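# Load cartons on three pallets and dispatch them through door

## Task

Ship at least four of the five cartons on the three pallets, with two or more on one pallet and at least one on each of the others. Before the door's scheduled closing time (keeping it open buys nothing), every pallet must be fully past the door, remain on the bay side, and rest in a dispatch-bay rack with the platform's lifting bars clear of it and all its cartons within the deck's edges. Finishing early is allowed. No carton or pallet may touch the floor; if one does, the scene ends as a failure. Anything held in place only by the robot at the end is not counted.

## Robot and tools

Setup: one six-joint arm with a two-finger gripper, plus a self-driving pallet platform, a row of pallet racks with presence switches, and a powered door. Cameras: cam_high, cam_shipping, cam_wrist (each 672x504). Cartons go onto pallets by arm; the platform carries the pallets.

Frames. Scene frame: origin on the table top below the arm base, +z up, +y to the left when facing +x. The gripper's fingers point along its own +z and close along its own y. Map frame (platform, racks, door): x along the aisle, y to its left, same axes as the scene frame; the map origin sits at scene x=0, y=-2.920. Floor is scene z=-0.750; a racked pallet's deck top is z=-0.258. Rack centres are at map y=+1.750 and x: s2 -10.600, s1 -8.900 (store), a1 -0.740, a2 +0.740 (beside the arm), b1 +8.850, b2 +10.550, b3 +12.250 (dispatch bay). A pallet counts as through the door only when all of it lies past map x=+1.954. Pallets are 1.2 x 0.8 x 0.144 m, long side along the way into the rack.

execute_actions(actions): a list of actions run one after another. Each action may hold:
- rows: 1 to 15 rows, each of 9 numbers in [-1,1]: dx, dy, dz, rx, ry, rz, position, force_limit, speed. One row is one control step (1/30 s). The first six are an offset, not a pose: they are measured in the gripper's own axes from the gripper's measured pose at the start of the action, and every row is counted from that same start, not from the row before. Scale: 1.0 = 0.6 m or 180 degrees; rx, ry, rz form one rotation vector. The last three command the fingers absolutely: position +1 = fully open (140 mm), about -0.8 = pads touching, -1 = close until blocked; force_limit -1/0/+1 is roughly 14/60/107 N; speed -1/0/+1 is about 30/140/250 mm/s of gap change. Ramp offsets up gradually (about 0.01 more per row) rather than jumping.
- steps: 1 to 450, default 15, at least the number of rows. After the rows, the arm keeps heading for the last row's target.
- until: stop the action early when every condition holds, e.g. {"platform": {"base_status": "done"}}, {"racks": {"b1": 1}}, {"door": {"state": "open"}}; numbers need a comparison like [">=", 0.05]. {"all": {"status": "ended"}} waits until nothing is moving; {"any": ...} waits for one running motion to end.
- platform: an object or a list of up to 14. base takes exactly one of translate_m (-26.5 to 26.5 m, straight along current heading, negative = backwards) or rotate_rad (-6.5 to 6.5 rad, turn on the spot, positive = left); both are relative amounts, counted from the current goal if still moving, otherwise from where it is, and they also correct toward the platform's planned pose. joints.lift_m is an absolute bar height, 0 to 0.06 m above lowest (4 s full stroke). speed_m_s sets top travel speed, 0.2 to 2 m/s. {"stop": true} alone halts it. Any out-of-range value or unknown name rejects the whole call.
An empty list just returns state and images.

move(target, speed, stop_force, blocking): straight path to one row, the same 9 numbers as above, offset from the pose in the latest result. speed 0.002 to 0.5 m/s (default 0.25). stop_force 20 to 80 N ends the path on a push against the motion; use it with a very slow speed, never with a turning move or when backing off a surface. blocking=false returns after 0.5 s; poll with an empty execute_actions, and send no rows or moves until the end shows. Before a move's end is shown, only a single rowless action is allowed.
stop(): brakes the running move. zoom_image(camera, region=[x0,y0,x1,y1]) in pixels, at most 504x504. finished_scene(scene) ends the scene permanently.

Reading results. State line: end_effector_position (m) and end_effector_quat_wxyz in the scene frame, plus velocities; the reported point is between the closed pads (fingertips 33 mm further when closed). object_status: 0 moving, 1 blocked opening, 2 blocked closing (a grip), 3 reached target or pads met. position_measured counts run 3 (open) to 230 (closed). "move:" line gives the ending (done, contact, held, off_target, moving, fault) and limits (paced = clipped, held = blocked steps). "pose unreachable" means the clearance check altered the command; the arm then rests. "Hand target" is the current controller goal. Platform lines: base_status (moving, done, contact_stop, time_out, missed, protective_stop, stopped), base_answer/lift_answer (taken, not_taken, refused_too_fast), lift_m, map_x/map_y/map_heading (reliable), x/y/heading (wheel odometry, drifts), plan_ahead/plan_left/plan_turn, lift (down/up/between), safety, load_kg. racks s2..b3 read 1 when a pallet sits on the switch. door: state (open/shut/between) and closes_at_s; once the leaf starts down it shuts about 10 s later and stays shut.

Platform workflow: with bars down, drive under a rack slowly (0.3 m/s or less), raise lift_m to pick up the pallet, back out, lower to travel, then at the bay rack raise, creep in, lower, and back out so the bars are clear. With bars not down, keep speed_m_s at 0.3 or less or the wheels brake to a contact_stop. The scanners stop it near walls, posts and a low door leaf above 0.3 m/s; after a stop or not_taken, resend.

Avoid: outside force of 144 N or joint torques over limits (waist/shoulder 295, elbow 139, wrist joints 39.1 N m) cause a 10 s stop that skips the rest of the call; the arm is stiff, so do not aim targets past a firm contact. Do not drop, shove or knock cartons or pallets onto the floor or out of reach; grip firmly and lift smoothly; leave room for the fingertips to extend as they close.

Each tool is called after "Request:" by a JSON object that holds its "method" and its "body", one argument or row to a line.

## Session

Request:
{"method": "execute_actions", "body": {
  "actions": []
}}

Scene clock: 0.00 s.
end_effector_position=(+0.5809, +0.0393, +0.3637) position_measured=3 object_status=3 end_effector_quat_wxyz=(-0.139, +0.779, +0.611, -0.022) end_effector_velocity=(+0.000, +0.001, -0.001) end_effector_angular_velocity=(-0.000, -0.000, +0.002)
Joint positions: [-0.143  0.171  1.602  0.176  1.603  0.13 ]
Joint velocities: [ 0.002  0.001 -0.    -0.    -0.001 -0.   ]
Joint torques (N m, as the joint torque sensors report them, + toward a larger angle): no reading
Flange force (N, the push that the arm receives, along the gripper's own x y z axes): no reading
Hand target: +0.581, +0.039, +0.364; -0.139, +0.779, +0.611, -0.022
platform.base_odometry: x=+0.000 y=+0.000 heading=+0.000 (m, m, rad; from the platform's pose at the start)
platform.map_pose: map_x=+0.54 map_y=-0.05 map_heading=-0.0393 (m, m, rad; on the building's map)
platform.planned_pose: plan_ahead=+0.00 plan_left=+0.00 plan_turn=+0.0000 (m ahead, m left, rad left of the pose on the map)
platform.base_status: done
platform.joint_positions: lift_m=+0.000
platform.joint_status: done
platform: translate_m=0.000 translate_m_goal=0.000 rotate_rad=0.000 rotate_rad_goal=0.000 base_answer=taken lift_m_goal=0.000 lift_answer=taken lift=down safety=ok load_kg=-51 refusals=0 queue=idle queue_left=0
racks: s2=1 s1=1 a1=1 a2=0 b1=0 b2=0 b3=0
door: state=open closes_at_s=687
camera_calibration (this result's frames):
cam_wrist: T_world_to_cam=[[0.857823, -0.429203, -0.282709, -0.374654], [-0.331312, -0.882335, 0.334242, 0.112261], [-0.392902, -0.193055, -0.899087, 0.74659], [0, 0, 0, 1]] pos_world=[0.651917, 0.0823827, 0.527808]

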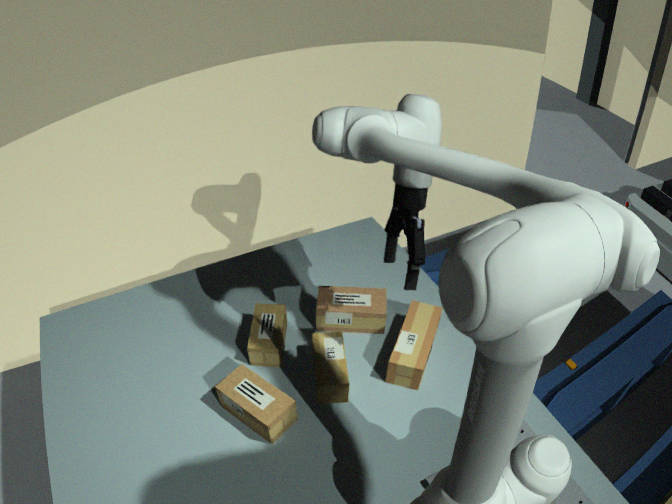

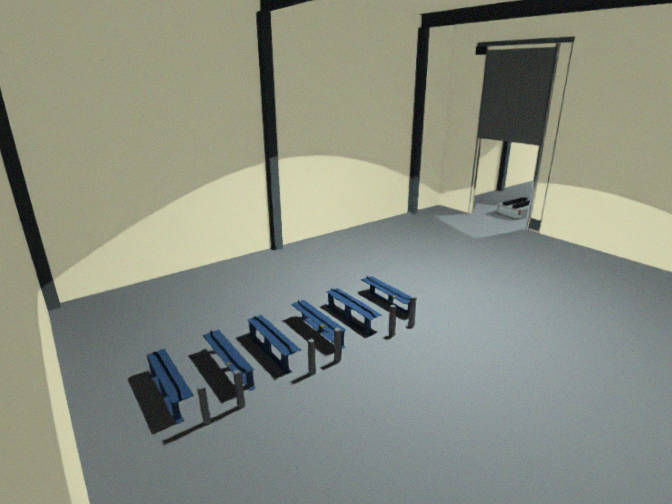

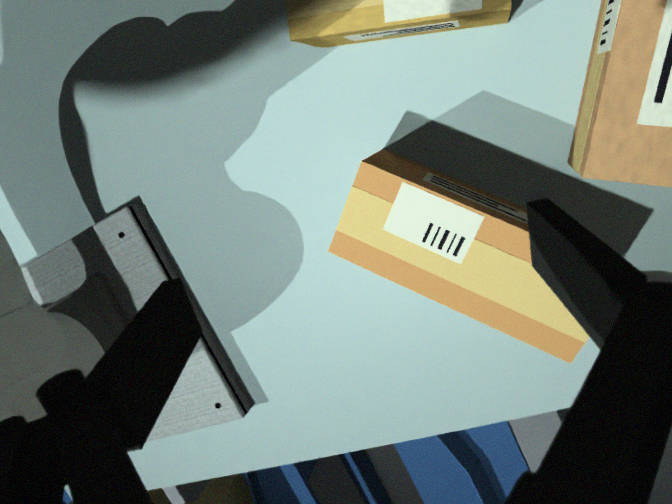

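Request:
{"method": "execute_actions", "body": {
  "actions": [
    {"platform": [{"base": {"rotate_rad": 0.0234}, "speed_m_s": 2}, {"base": {"translate_m": -9.441}}, {"base": {"rotate_rad": 1.5867}, "joints": {"lift_m": 0.025}}, {"base": {"translate_m": 1.65}, "speed_m_s": 0.3}, {"joints": {"lift_m": 0.06}}, {"base": {"translate_m": -1.65}}, {"base": {"rotate_rad": -1.5708}, "joints": {"lift_m": 0}, "speed_m_s": 2}, {"base": {"translate_m": 9.64}}, {"base": {"rotate_rad": 1.5708}, "joints": {"lift_m": 0.06}}, {"base": {"translate_m": 1.5}, "speed_m_s": 0.3}], "steps": 1}
  ]
}}

Request:
{"method": "zoom_image", "body": {
  "camera": "cam_high",
  "region": [200, 270, 460, 450]
}}

Scene clock: 8.13 s.
end_effector_position=(+0.5809, +0.0393, +0.3637) position_measured=3 object_status=3 end_effector_quat_wxyz=(-0.139, +0.779, +0.611, -0.022) end_effector_velocity=(-0.000, -0.001, +0.000) end_effector_angular_velocity=(-0.001, +0.000, -0.001)
Joint positions: [-0.143  0.171  1.602  0.176  1.603  0.13 ]
Joint velocities: [-0.001 -0.     0.    -0.001  0.     0.   ]
Joint torques (N m, as the joint torque sensors report them, + toward a larger angle): [  1.85 -56.08 -40.89   4.7    0.7   -0.25]
Flange force (N, the push that the arm receives, along the gripper's own x y z axes): [-4.1 -2.4 0.2]
Hand target: +0.581, +0.039, +0.364; -0.139, +0.779, +0.611, -0.022
platform.base_odometry: x=+0.000 y=+0.000 heading=+0.000 (m, m, rad; from the platform's pose at the start)
platform.map_pose: map_x=+0.54 map_y=-0.05 map_heading=-0.0393 (m, m, rad; on the building's map)
platform.planned_pose: plan_ahead=+0.00 plan_left=+0.00 plan_turn=+0.0234 (m ahead, m left, rad left of the pose on the map)
platform.base_status: moving
platform.joint_positions: lift_m=+0.000
platform.joint_status: done
platform: translate_m=0.000 translate_m_goal=0.000 rotate_rad=0.001 rotate_rad_goal=0.023 base_answer=taken lift_m_goal=0.000 lift_answer=taken lift=down safety=ok load_kg=-47 refusals=0 queue=running queue_left=9
racks: s2=1 s1=1 a1=1 a2=0 b1=0 b2=0 b3=0
door: state=open closes_at_s=687
camera_calibration (this result's frames):
cam_wrist: T_world_to_cam=[[0.857823, -0.429203, -0.28271, -0.374654], [-0.331312, -0.882335, 0.334242, 0.112262], [-0.392902, -0.193055, -0.899087, 0.74659], [0, 0, 0, 1]] pos_world=[0.651917, 0.0823827, 0.527808]

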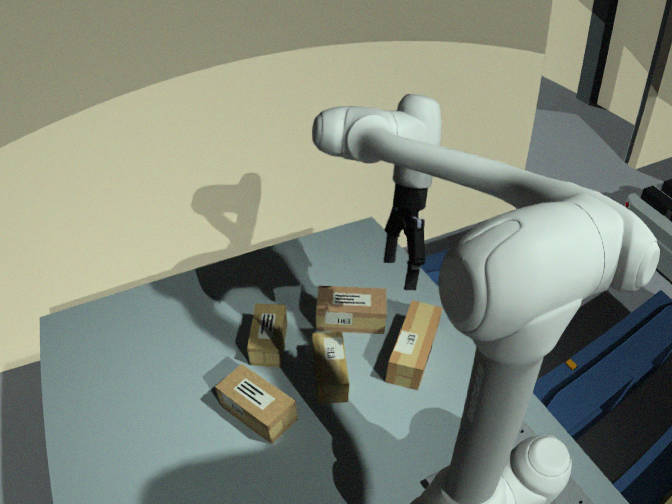

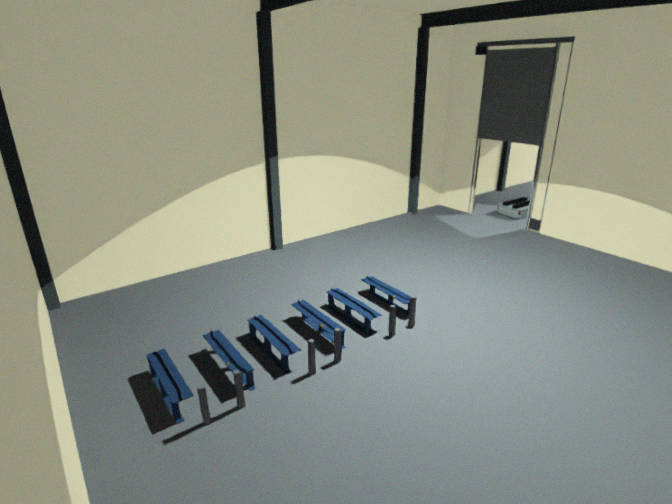

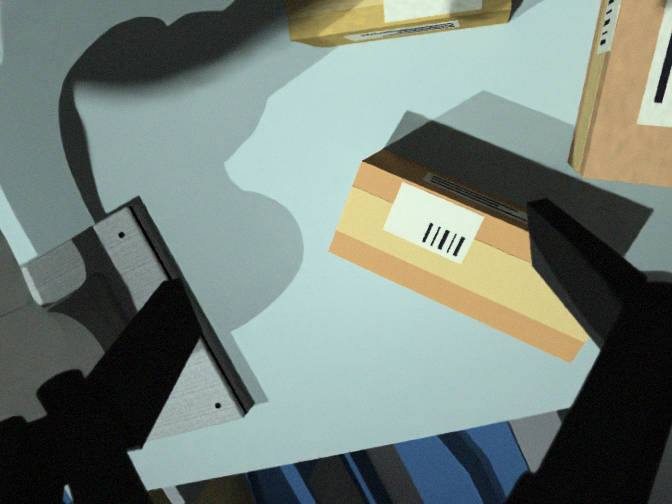

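Region (200, 270, 460, 450) of cam_high's 672x504 image, scaled by 1.938, with more detail than that image has; it fills the top 349 rows of this view, and the rest is white.

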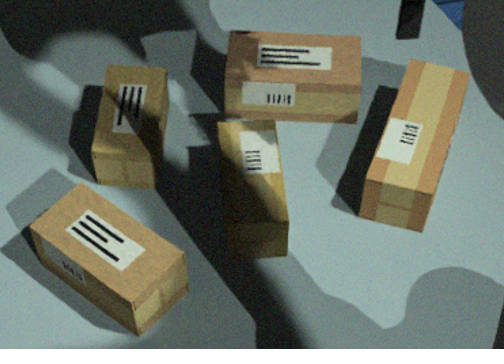

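Request:
{"method": "move", "body": {
  "target": [-0.203, 0.104, 0.23, -0.0497, -0.0795, -0.3188, 1, 0.3, 0.3],
  "speed": 0.3
}}

Scene clock: 24.13 s.
end_effector_position=(+0.5808, -0.0647, +0.1995) position_measured=3 object_status=3 end_effector_quat_wxyz=(+0.000, +0.391, +0.920, -0.000) end_effector_velocity=(-0.001, -0.000, -0.001) end_effector_angular_velocity=(+0.001, +0.002, -0.001)
Joint positions: [-0.221  0.154  1.91   0.006  1.086 -0.945]
Joint velocities: [-0.001  0.001  0.001  0.001  0.001 -0.   ]
Joint torques (N m, as the joint torque sensors report them, + toward a larger angle): [  0.41 -51.54 -37.98   3.84  -0.03  -0.36]
Flange force (N, the push that the arm receives, along the gripper's own x y z axes): [0.9 -2.4 1.1]
Hand target: +0.581, -0.065, +0.200; +0.000, +0.391, +0.920, -0.000
Off the commanded pose: 0.000 m, 0 deg.
platform.base_odometry: x=-9.453 y=+0.143 heading=+1.611 (m, m, rad; from the platform's pose at the start)
platform.map_pose: map_x=-8.90 map_y=+0.50 map_heading=+1.5708 (m, m, rad; on the building's map)
platform.planned_pose: plan_ahead=+1.25 plan_left=+0.00 plan_turn=+0.0000 (m ahead, m left, rad left of the pose on the map)
platform.base_status: moving
platform.joint_positions: lift_m=+0.025
platform.joint_status: done
platform: translate_m=-9.048 translate_m_goal=-7.791 rotate_rad=1.611 rotate_rad_goal=1.610 base_answer=taken lift_m_goal=0.025 lift_answer=taken lift=between safety=ok load_kg=0 refusals=0 queue=running queue_left=6
racks: s2=1 s1=1 a1=1 a2=0 b1=0 b2=0 b3=0
door: state=open closes_at_s=687
move: done
camera_calibration (this result's frames):
cam_wrist: T_world_to_cam=[[0.861309, 0.507839, -0.0156736, -0.460298], [0.466344, -0.777936, 0.421116, -0.398556], [0.201666, -0.37002, -0.906872, 0.223695], [0, 0, 0, 1]] pos_world=[0.537211, 0.00647776, 0.363486]

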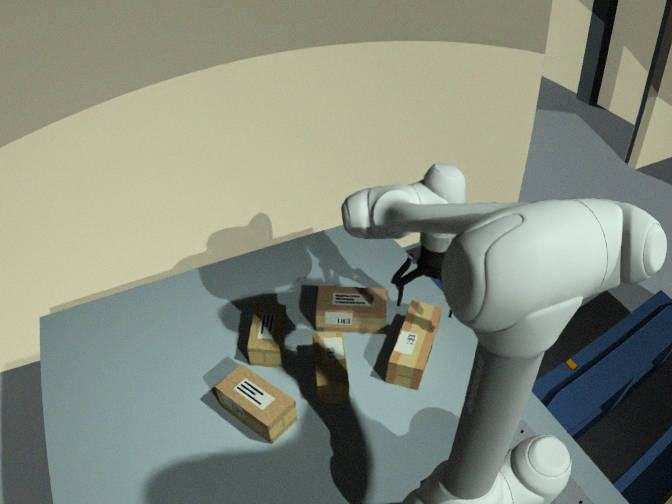

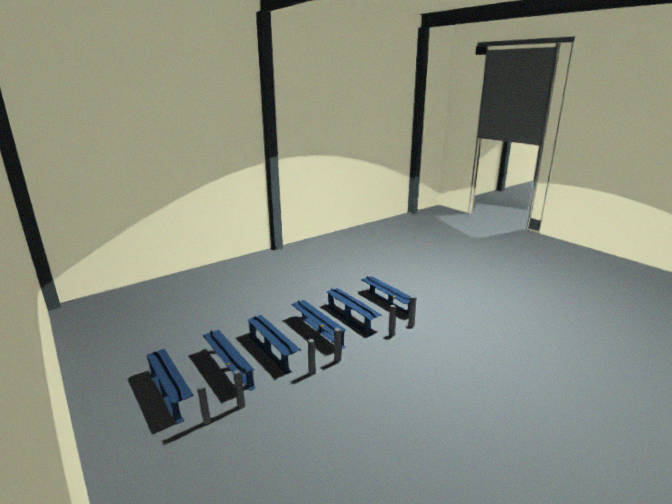

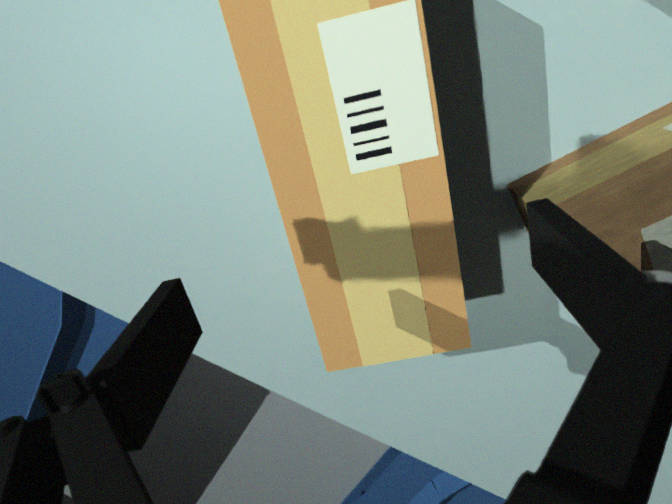

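Request:
{"method": "move", "body": {
  "target": [0.058, 0.013, 0.08, 0, 0, 0, 1, 0.3, 0.3],
  "speed": 0.2
}}

Request:
{"method": "move", "body": {
  "target": [0, 0, 0.164, 0, 0, 0, 1, 0.3, 0.3],
  "speed": 0.2
}}

Request:
{"method": "execute_actions", "body": {
  "actions": [
    {"rows": [[0,0,0,0,0,0,-1,0.3,0.3]], "steps": 22}
  ]
}}

Scene clock: 33.17 s.
end_effector_position=(+0.5623, -0.0342, +0.1516) position_measured=3 object_status=3 end_effector_quat_wxyz=(+0.000, +0.391, +0.920, -0.000) end_effector_velocity=(-0.000, +0.000, +0.000) end_effector_angular_velocity=(-0.001, -0.000, +0.002)
Joint positions: [-0.173  0.165  1.997  0.007  0.988 -0.898]
Joint velocities: [ 0.001 -0.001  0.001 -0.001  0.    -0.   ]
Joint torques (N m, as the joint torque sensors report them, + toward a larger angle): [  1.13 -51.5  -35.57   3.67   0.07  -0.37]
Flange force (N, the push that the arm receives, along the gripper's own x y z axes): [-0.9 -2.1 1.4]
Hand target: +0.562, -0.034, +0.152; +0.000, +0.391, +0.920, -0.000
Off the commanded pose: 0.000 m, 0 deg.
platform.base_odometry: x=-9.484 y=+0.986 heading=+1.615 (m, m, rad; from the platform's pose at the start)
platform.map_pose: map_x=-8.90 map_y=+1.32 map_heading=+1.5752 (m, m, rad; on the building's map)
platform.planned_pose: plan_ahead=-1.22 plan_left=+0.01 plan_turn=-0.0043 (m ahead, m left, rad left of the pose on the map)
platform.base_status: moving
platform.joint_positions: lift_m=+0.060
platform.joint_status: done
platform: translate_m=-8.224 translate_m_goal=-9.441 rotate_rad=1.615 rotate_rad_goal=1.613 base_answer=taken lift_m_goal=0.060 lift_answer=taken lift=up safety=ok load_kg=19 refusals=0 queue=running queue_left=4
racks: s2=1 s1=0 a1=1 a2=0 b1=0 b2=0 b3=0
door: state=open closes_at_s=687
move: done
camera_calibration (this result's frames):
cam_wrist: T_world_to_cam=[[0.861361, 0.507754, -0.0155827, -0.460584], [0.466249, -0.778029, 0.421051, -0.34598], [0.201666, -0.369942, -0.906903, 0.195189], [0, 0, 0, 1]] pos_world=[0.518679, 0.0368894, 0.315516]

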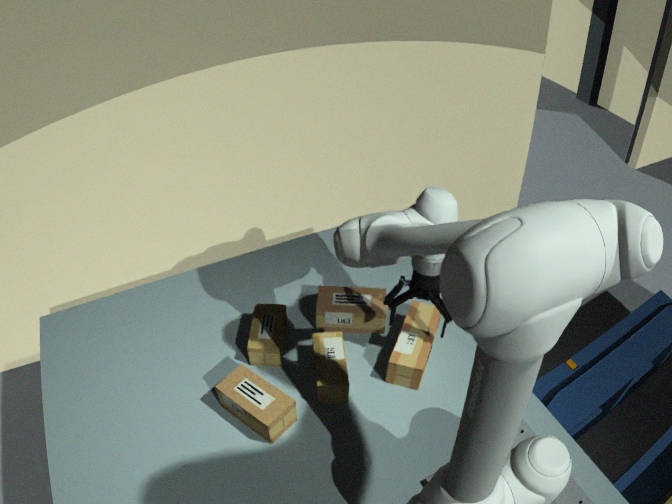

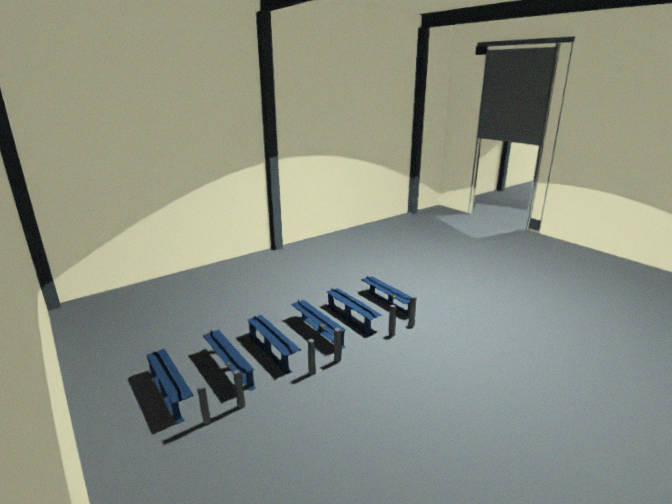

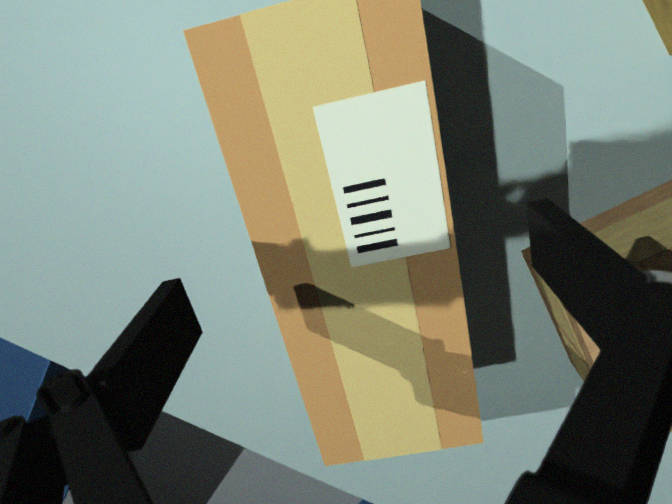

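Scene clock: 34.03 s.
end_effector_position=(+0.5623, -0.0343, +0.0533) position_measured=3 object_status=3 end_effector_quat_wxyz=(+0.000, +0.391, +0.920, -0.000) end_effector_velocity=(-0.000, -0.000, +0.001) end_effector_angular_velocity=(-0.001, -0.001, -0.001)
Joint positions: [-0.172  0.276  2.078  0.008  0.795 -0.899]
Joint velocities: [-0.001 -0.001 -0.    -0.001  0.     0.001]
Joint torques (N m, as the joint torque sensors report them, + toward a larger angle): [  0.51 -56.42 -30.47   3.22   0.11  -0.23]
Flange force (N, the push that the arm receives, along the gripper's own x y z axes): [0.9 -2.8 -0.5]
Hand target: +0.562, -0.034, +0.053; +0.000, +0.391, +0.920, -0.000
Off the commanded pose: 0.000 m, 0 deg.
platform.base_odometry: x=-9.473 y=+0.726 heading=+1.612 (m, m, rad; from the platform's pose at the start)
platform.map_pose: map_x=-8.90 map_y=+1.06 map_heading=+1.5708 (m, m, rad; on the building's map)
platform.planned_pose: plan_ahead=-0.96 plan_left=+0.00 plan_turn=+0.0000 (m ahead, m left, rad left of the pose on the map)
platform.base_status: moving
platform.joint_positions: lift_m=+0.060
platform.joint_status: done
platform: translate_m=-8.484 translate_m_goal=-9.441 rotate_rad=1.612 rotate_rad_goal=1.610 base_answer=taken lift_m_goal=0.060 lift_answer=taken lift=up safety=ok load_kg=19 refusals=0 queue=running queue_left=4
racks: s2=1 s1=0 a1=1 a2=0 b1=0 b2=0 b3=0
door: state=open closes_at_s=687
move: done
camera_calibration (this result's frames):
cam_wrist: T_world_to_cam=[[0.861387, 0.507711, -0.0155285, -0.462104], [0.466179, -0.778044, 0.421098, -0.304626], [0.201714, -0.369968, -0.906882, 0.106033], [0, 0, 0, 1]] pos_world=[0.518672, 0.0368318, 0.217261]

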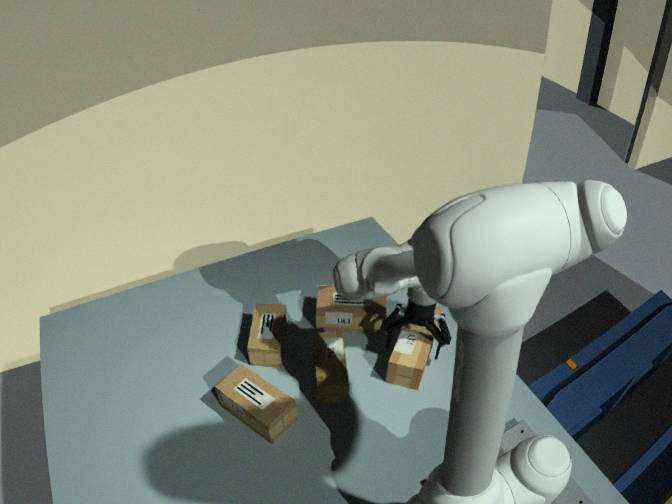

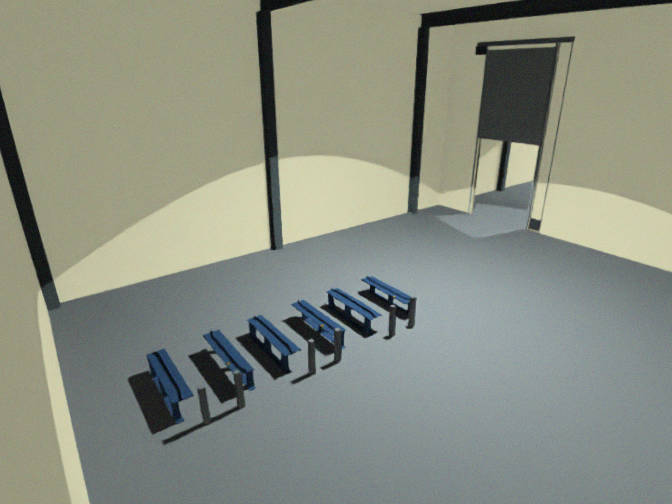

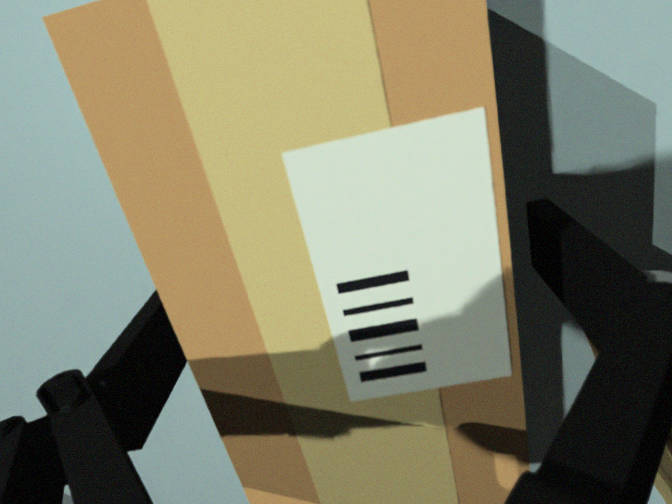

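Scene clock: 34.77 s.
end_effector_position=(+0.5623, -0.0343, +0.0533) position_measured=81 object_status=2 end_effector_quat_wxyz=(+0.000, +0.391, +0.920, -0.000) end_effector_velocity=(+0.000, +0.000, -0.000) end_effector_angular_velocity=(+0.000, +0.000, +0.001)
Joint positions: [-0.172  0.276  2.078  0.008  0.795 -0.899]
Joint velocities: [ 0.001  0.    -0.     0.    -0.     0.   ]
Joint torques (N m, as the joint torque sensors report them, + toward a larger angle): [  1.76 -43.77 -20.4    2.93   0.37  -0.41]
Flange force (N, the push that the arm receives, along the gripper's own x y z axes): [-1.6 -2.8 -23.0]
Hand target: +0.562, -0.034, +0.053; +0.000, +0.391, +0.920, -0.000
Off the commanded pose: 0.000 m, 0 deg.
platform.base_odometry: x=-9.464 y=+0.506 heading=+1.611 (m, m, rad; from the platform's pose at the start)
platform.map_pose: map_x=-8.90 map_y=+0.84 map_heading=+1.5708 (m, m, rad; on the building's map)
platform.planned_pose: plan_ahead=-0.74 plan_left=+0.00 plan_turn=+0.0000 (m ahead, m left, rad left of the pose on the map)
platform.base_status: moving
platform.joint_positions: lift_m=+0.060
platform.joint_status: done
platform: translate_m=-8.704 translate_m_goal=-9.441 rotate_rad=1.611 rotate_rad_goal=1.609 base_answer=taken lift_m_goal=0.060 lift_answer=taken lift=up safety=ok load_kg=19 refusals=0 queue=running queue_left=4
racks: s2=1 s1=0 a1=1 a2=0 b1=0 b2=0 b3=0
door: state=open closes_at_s=687
camera_calibration (this result's frames):
cam_wrist: T_world_to_cam=[[0.861397, 0.507696, -0.0154645, -0.462138], [0.466139, -0.778061, 0.421111, -0.304607], [0.201764, -0.369953, -0.906877, 0.106006], [0, 0, 0, 1]] pos_world=[0.518686, 0.0368403, 0.217261]

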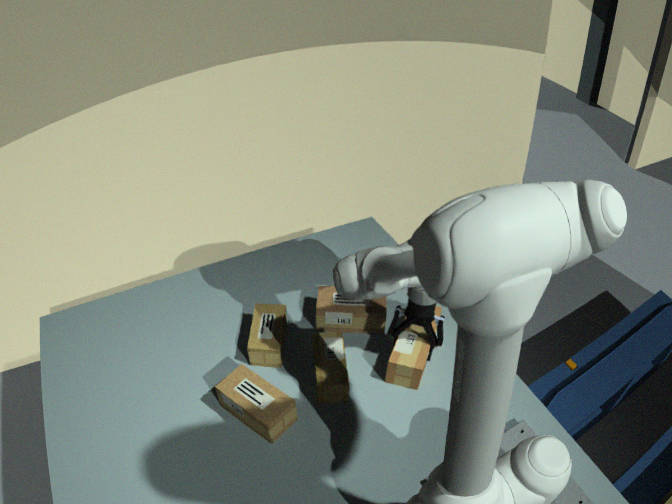

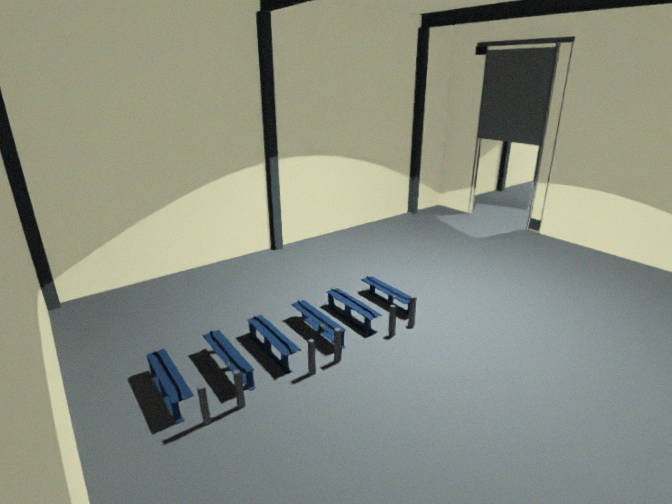

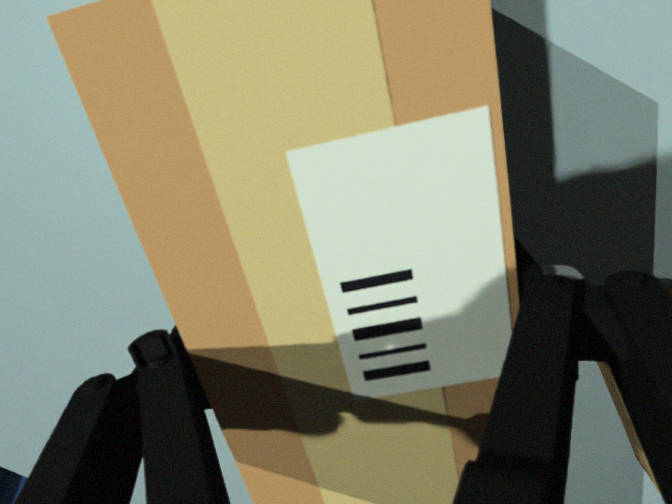

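Request:
{"method": "move", "body": {
  "target": [0, 0, -0.25, 0, 0, 0, -1, 0.3, 0.3],
  "speed": 0.2
}}

Request:
{"method": "move", "body": {
  "target": [-0.5425, -0.436, 0.05, 0, 0, -0.2556, -1, 0.3, 0.3],
  "speed": 0.2
}}

Request:
{"method": "zoom_image", "body": {
  "camera": "cam_high",
  "region": [200, 270, 420, 450]
}}

Scene clock: 41.63 s.
end_effector_position=(+0.5623, -0.0342, +0.2032) position_measured=81 object_status=2 end_effector_quat_wxyz=(+0.000, +0.391, +0.920, -0.000) end_effector_velocity=(+0.000, -0.001, +0.000) end_effector_angular_velocity=(-0.001, -0.000, -0.000)
Joint positions: [-0.174  0.119  1.944  0.007  1.087 -0.898]
Joint velocities: [-0.001  0.    -0.001 -0.001  0.    -0.   ]
Joint torques (N m, as the joint torque sensors report them, + toward a larger angle): [  0.48 -49.7  -39.62   3.98   0.13  -0.19]
Flange force (N, the push that the arm receives, along the gripper's own x y z axes): [0.7 -3.2 4.4]
Hand target: +0.562, -0.034, +0.203; +0.000, +0.391, +0.920, -0.000
Off the commanded pose: 0.000 m, 0 deg.
platform.base_odometry: x=-9.434 y=-0.240 heading=+0.041 (m, m, rad; from the platform's pose at the start)
platform.map_pose: map_x=-8.90 map_y=+0.10 map_heading=+0.0000 (m, m, rad; on the building's map)
platform.planned_pose: plan_ahead=+0.00 plan_left=+0.00 plan_turn=+0.0000 (m ahead, m left, rad left of the pose on the map)
platform.base_status: done
platform.joint_positions: lift_m=+0.000
platform.joint_status: moving
platform: translate_m=-9.441 translate_m_goal=-9.441 rotate_rad=0.041 rotate_rad_goal=0.040 base_answer=taken lift_m_goal=0.000 lift_answer=taken lift=down safety=ok load_kg=-32 refusals=0 queue=running queue_left=3
racks: s2=1 s1=0 a1=1 a2=0 b1=0 b2=0 b3=0
door: state=open closes_at_s=687
move: done
camera_calibration (this result's frames):
cam_wrist: T_world_to_cam=[[0.861364, 0.507755, -0.0153863, -0.459879], [0.466151, -0.778024, 0.421168, -0.367692], [0.201879, -0.369951, -0.906852, 0.241899], [0, 0, 0, 1]] pos_world=[0.518689, 0.0369236, 0.367151]

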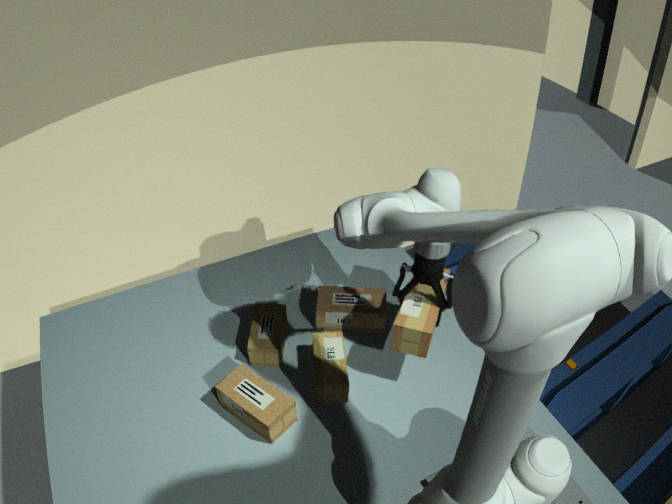

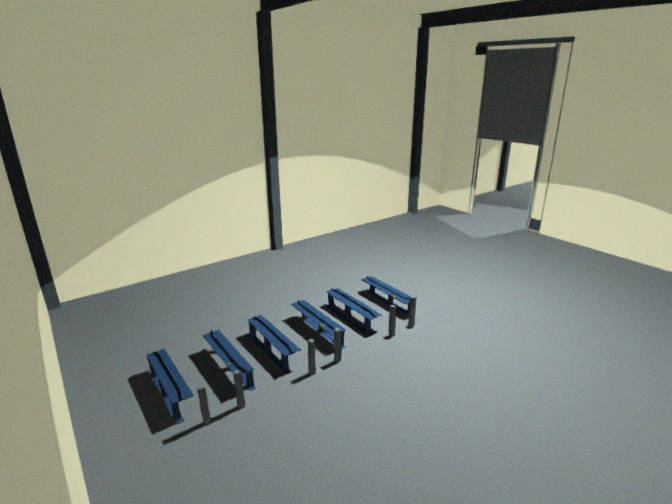

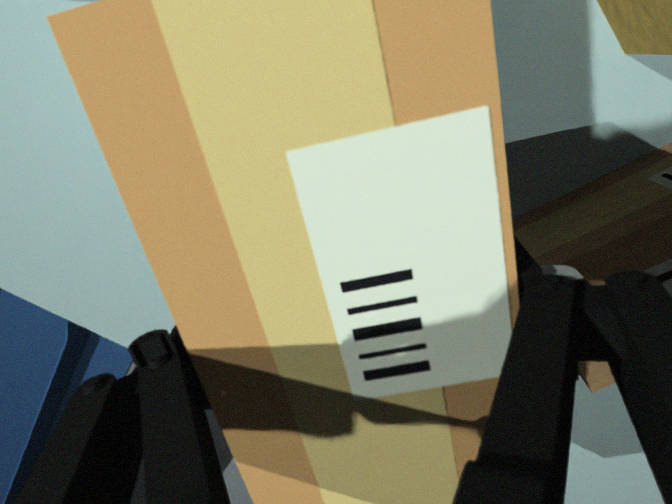

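Scene clock: 44.10 s.
end_effector_position=(+0.5998, -0.4498, +0.1737) position_measured=81 object_status=2 end_effector_quat_wxyz=(+0.000, +0.000, +1.000, -0.000) end_effector_velocity=(+0.001, +0.000, +0.000) end_effector_angular_velocity=(-0.001, -0.000, +0.003)
Joint positions: [-0.736  0.419  1.61   0.001  1.122 -2.26 ]
Joint velocities: [ 0.001  0.    -0.    -0.    -0.    -0.002]
Joint torques (N m, as the joint torque sensors report them, + toward a larger angle): [  0.65 -80.9  -40.37   3.87   0.12  -0.2 ]
Flange force (N, the push that the arm receives, along the gripper's own x y z axes): [3.1 1.2 4.3]
Hand target: +0.600, -0.450, +0.174; +0.000, +0.000, +1.000, -0.000
Off the commanded pose: 0.000 m, 0 deg.
platform.base_odometry: x=-8.442 y=-0.201 heading=+0.042 (m, m, rad; from the platform's pose at the start)
platform.map_pose: map_x=-7.87 map_y=+0.10 map_heading=+0.0000 (m, m, rad; on the building's map)
platform.planned_pose: plan_ahead=+8.61 plan_left=+0.00 plan_turn=+0.0000 (m ahead, m left, rad left of the pose on the map)
platform.base_status: moving
platform.joint_positions: lift_m=+0.000
platform.joint_status: done
platform: translate_m=-8.420 translate_m_goal=0.199 rotate_rad=0.042 rotate_rad_goal=0.044 base_answer=taken lift_m_goal=0.000 lift_answer=taken lift=down safety=ok load_kg=-49 refusals=0 queue=running queue_left=2
racks: s2=1 s1=0 a1=1 a2=0 b1=0 b2=0 b3=0
door: state=open closes_at_s=687
move: done
camera_calibration (this result's frames):
cam_wrist: T_world_to_cam=[[0.232916, 0.972363, -0.0161277, 0.304423], [0.883628, -0.204676, 0.42108, -0.688621], [0.406142, -0.112327, -0.90688, 0.0472151], [0, 0, 0, 1]] pos_world=[0.518404, -0.431651, 0.337693]

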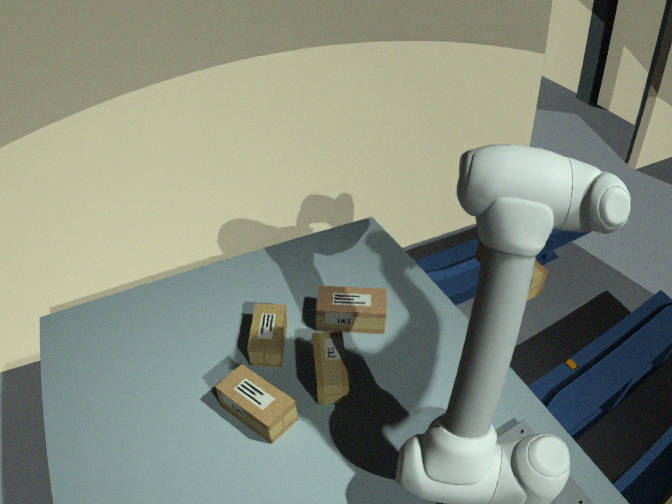

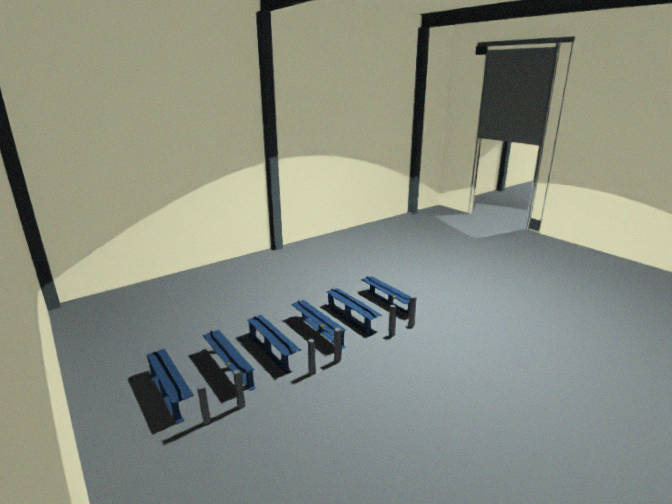

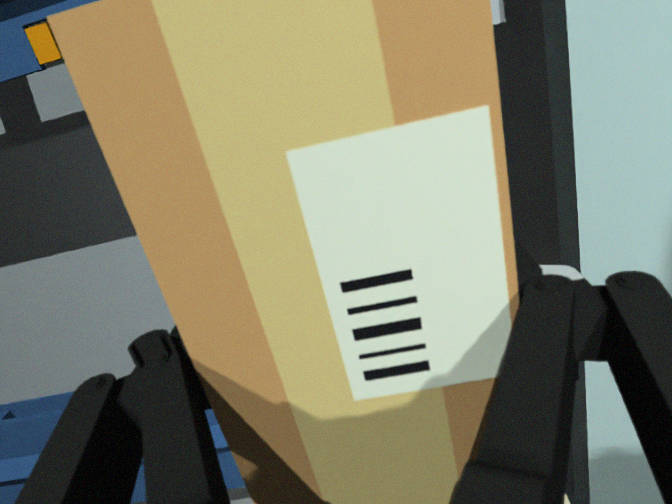

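Region (200, 270, 420, 450) of cam_high's 672x504 image, scaled by 2.291, with more detail than that image has; it fills the top 412 rows of this view, and the rest is white.

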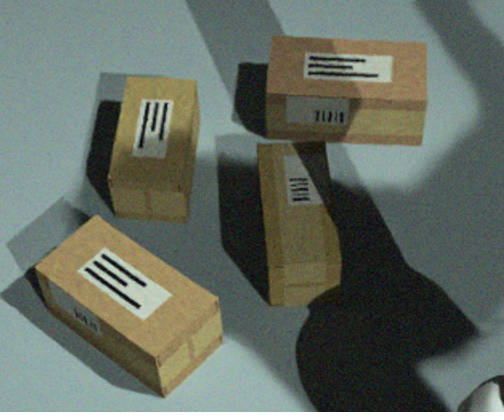

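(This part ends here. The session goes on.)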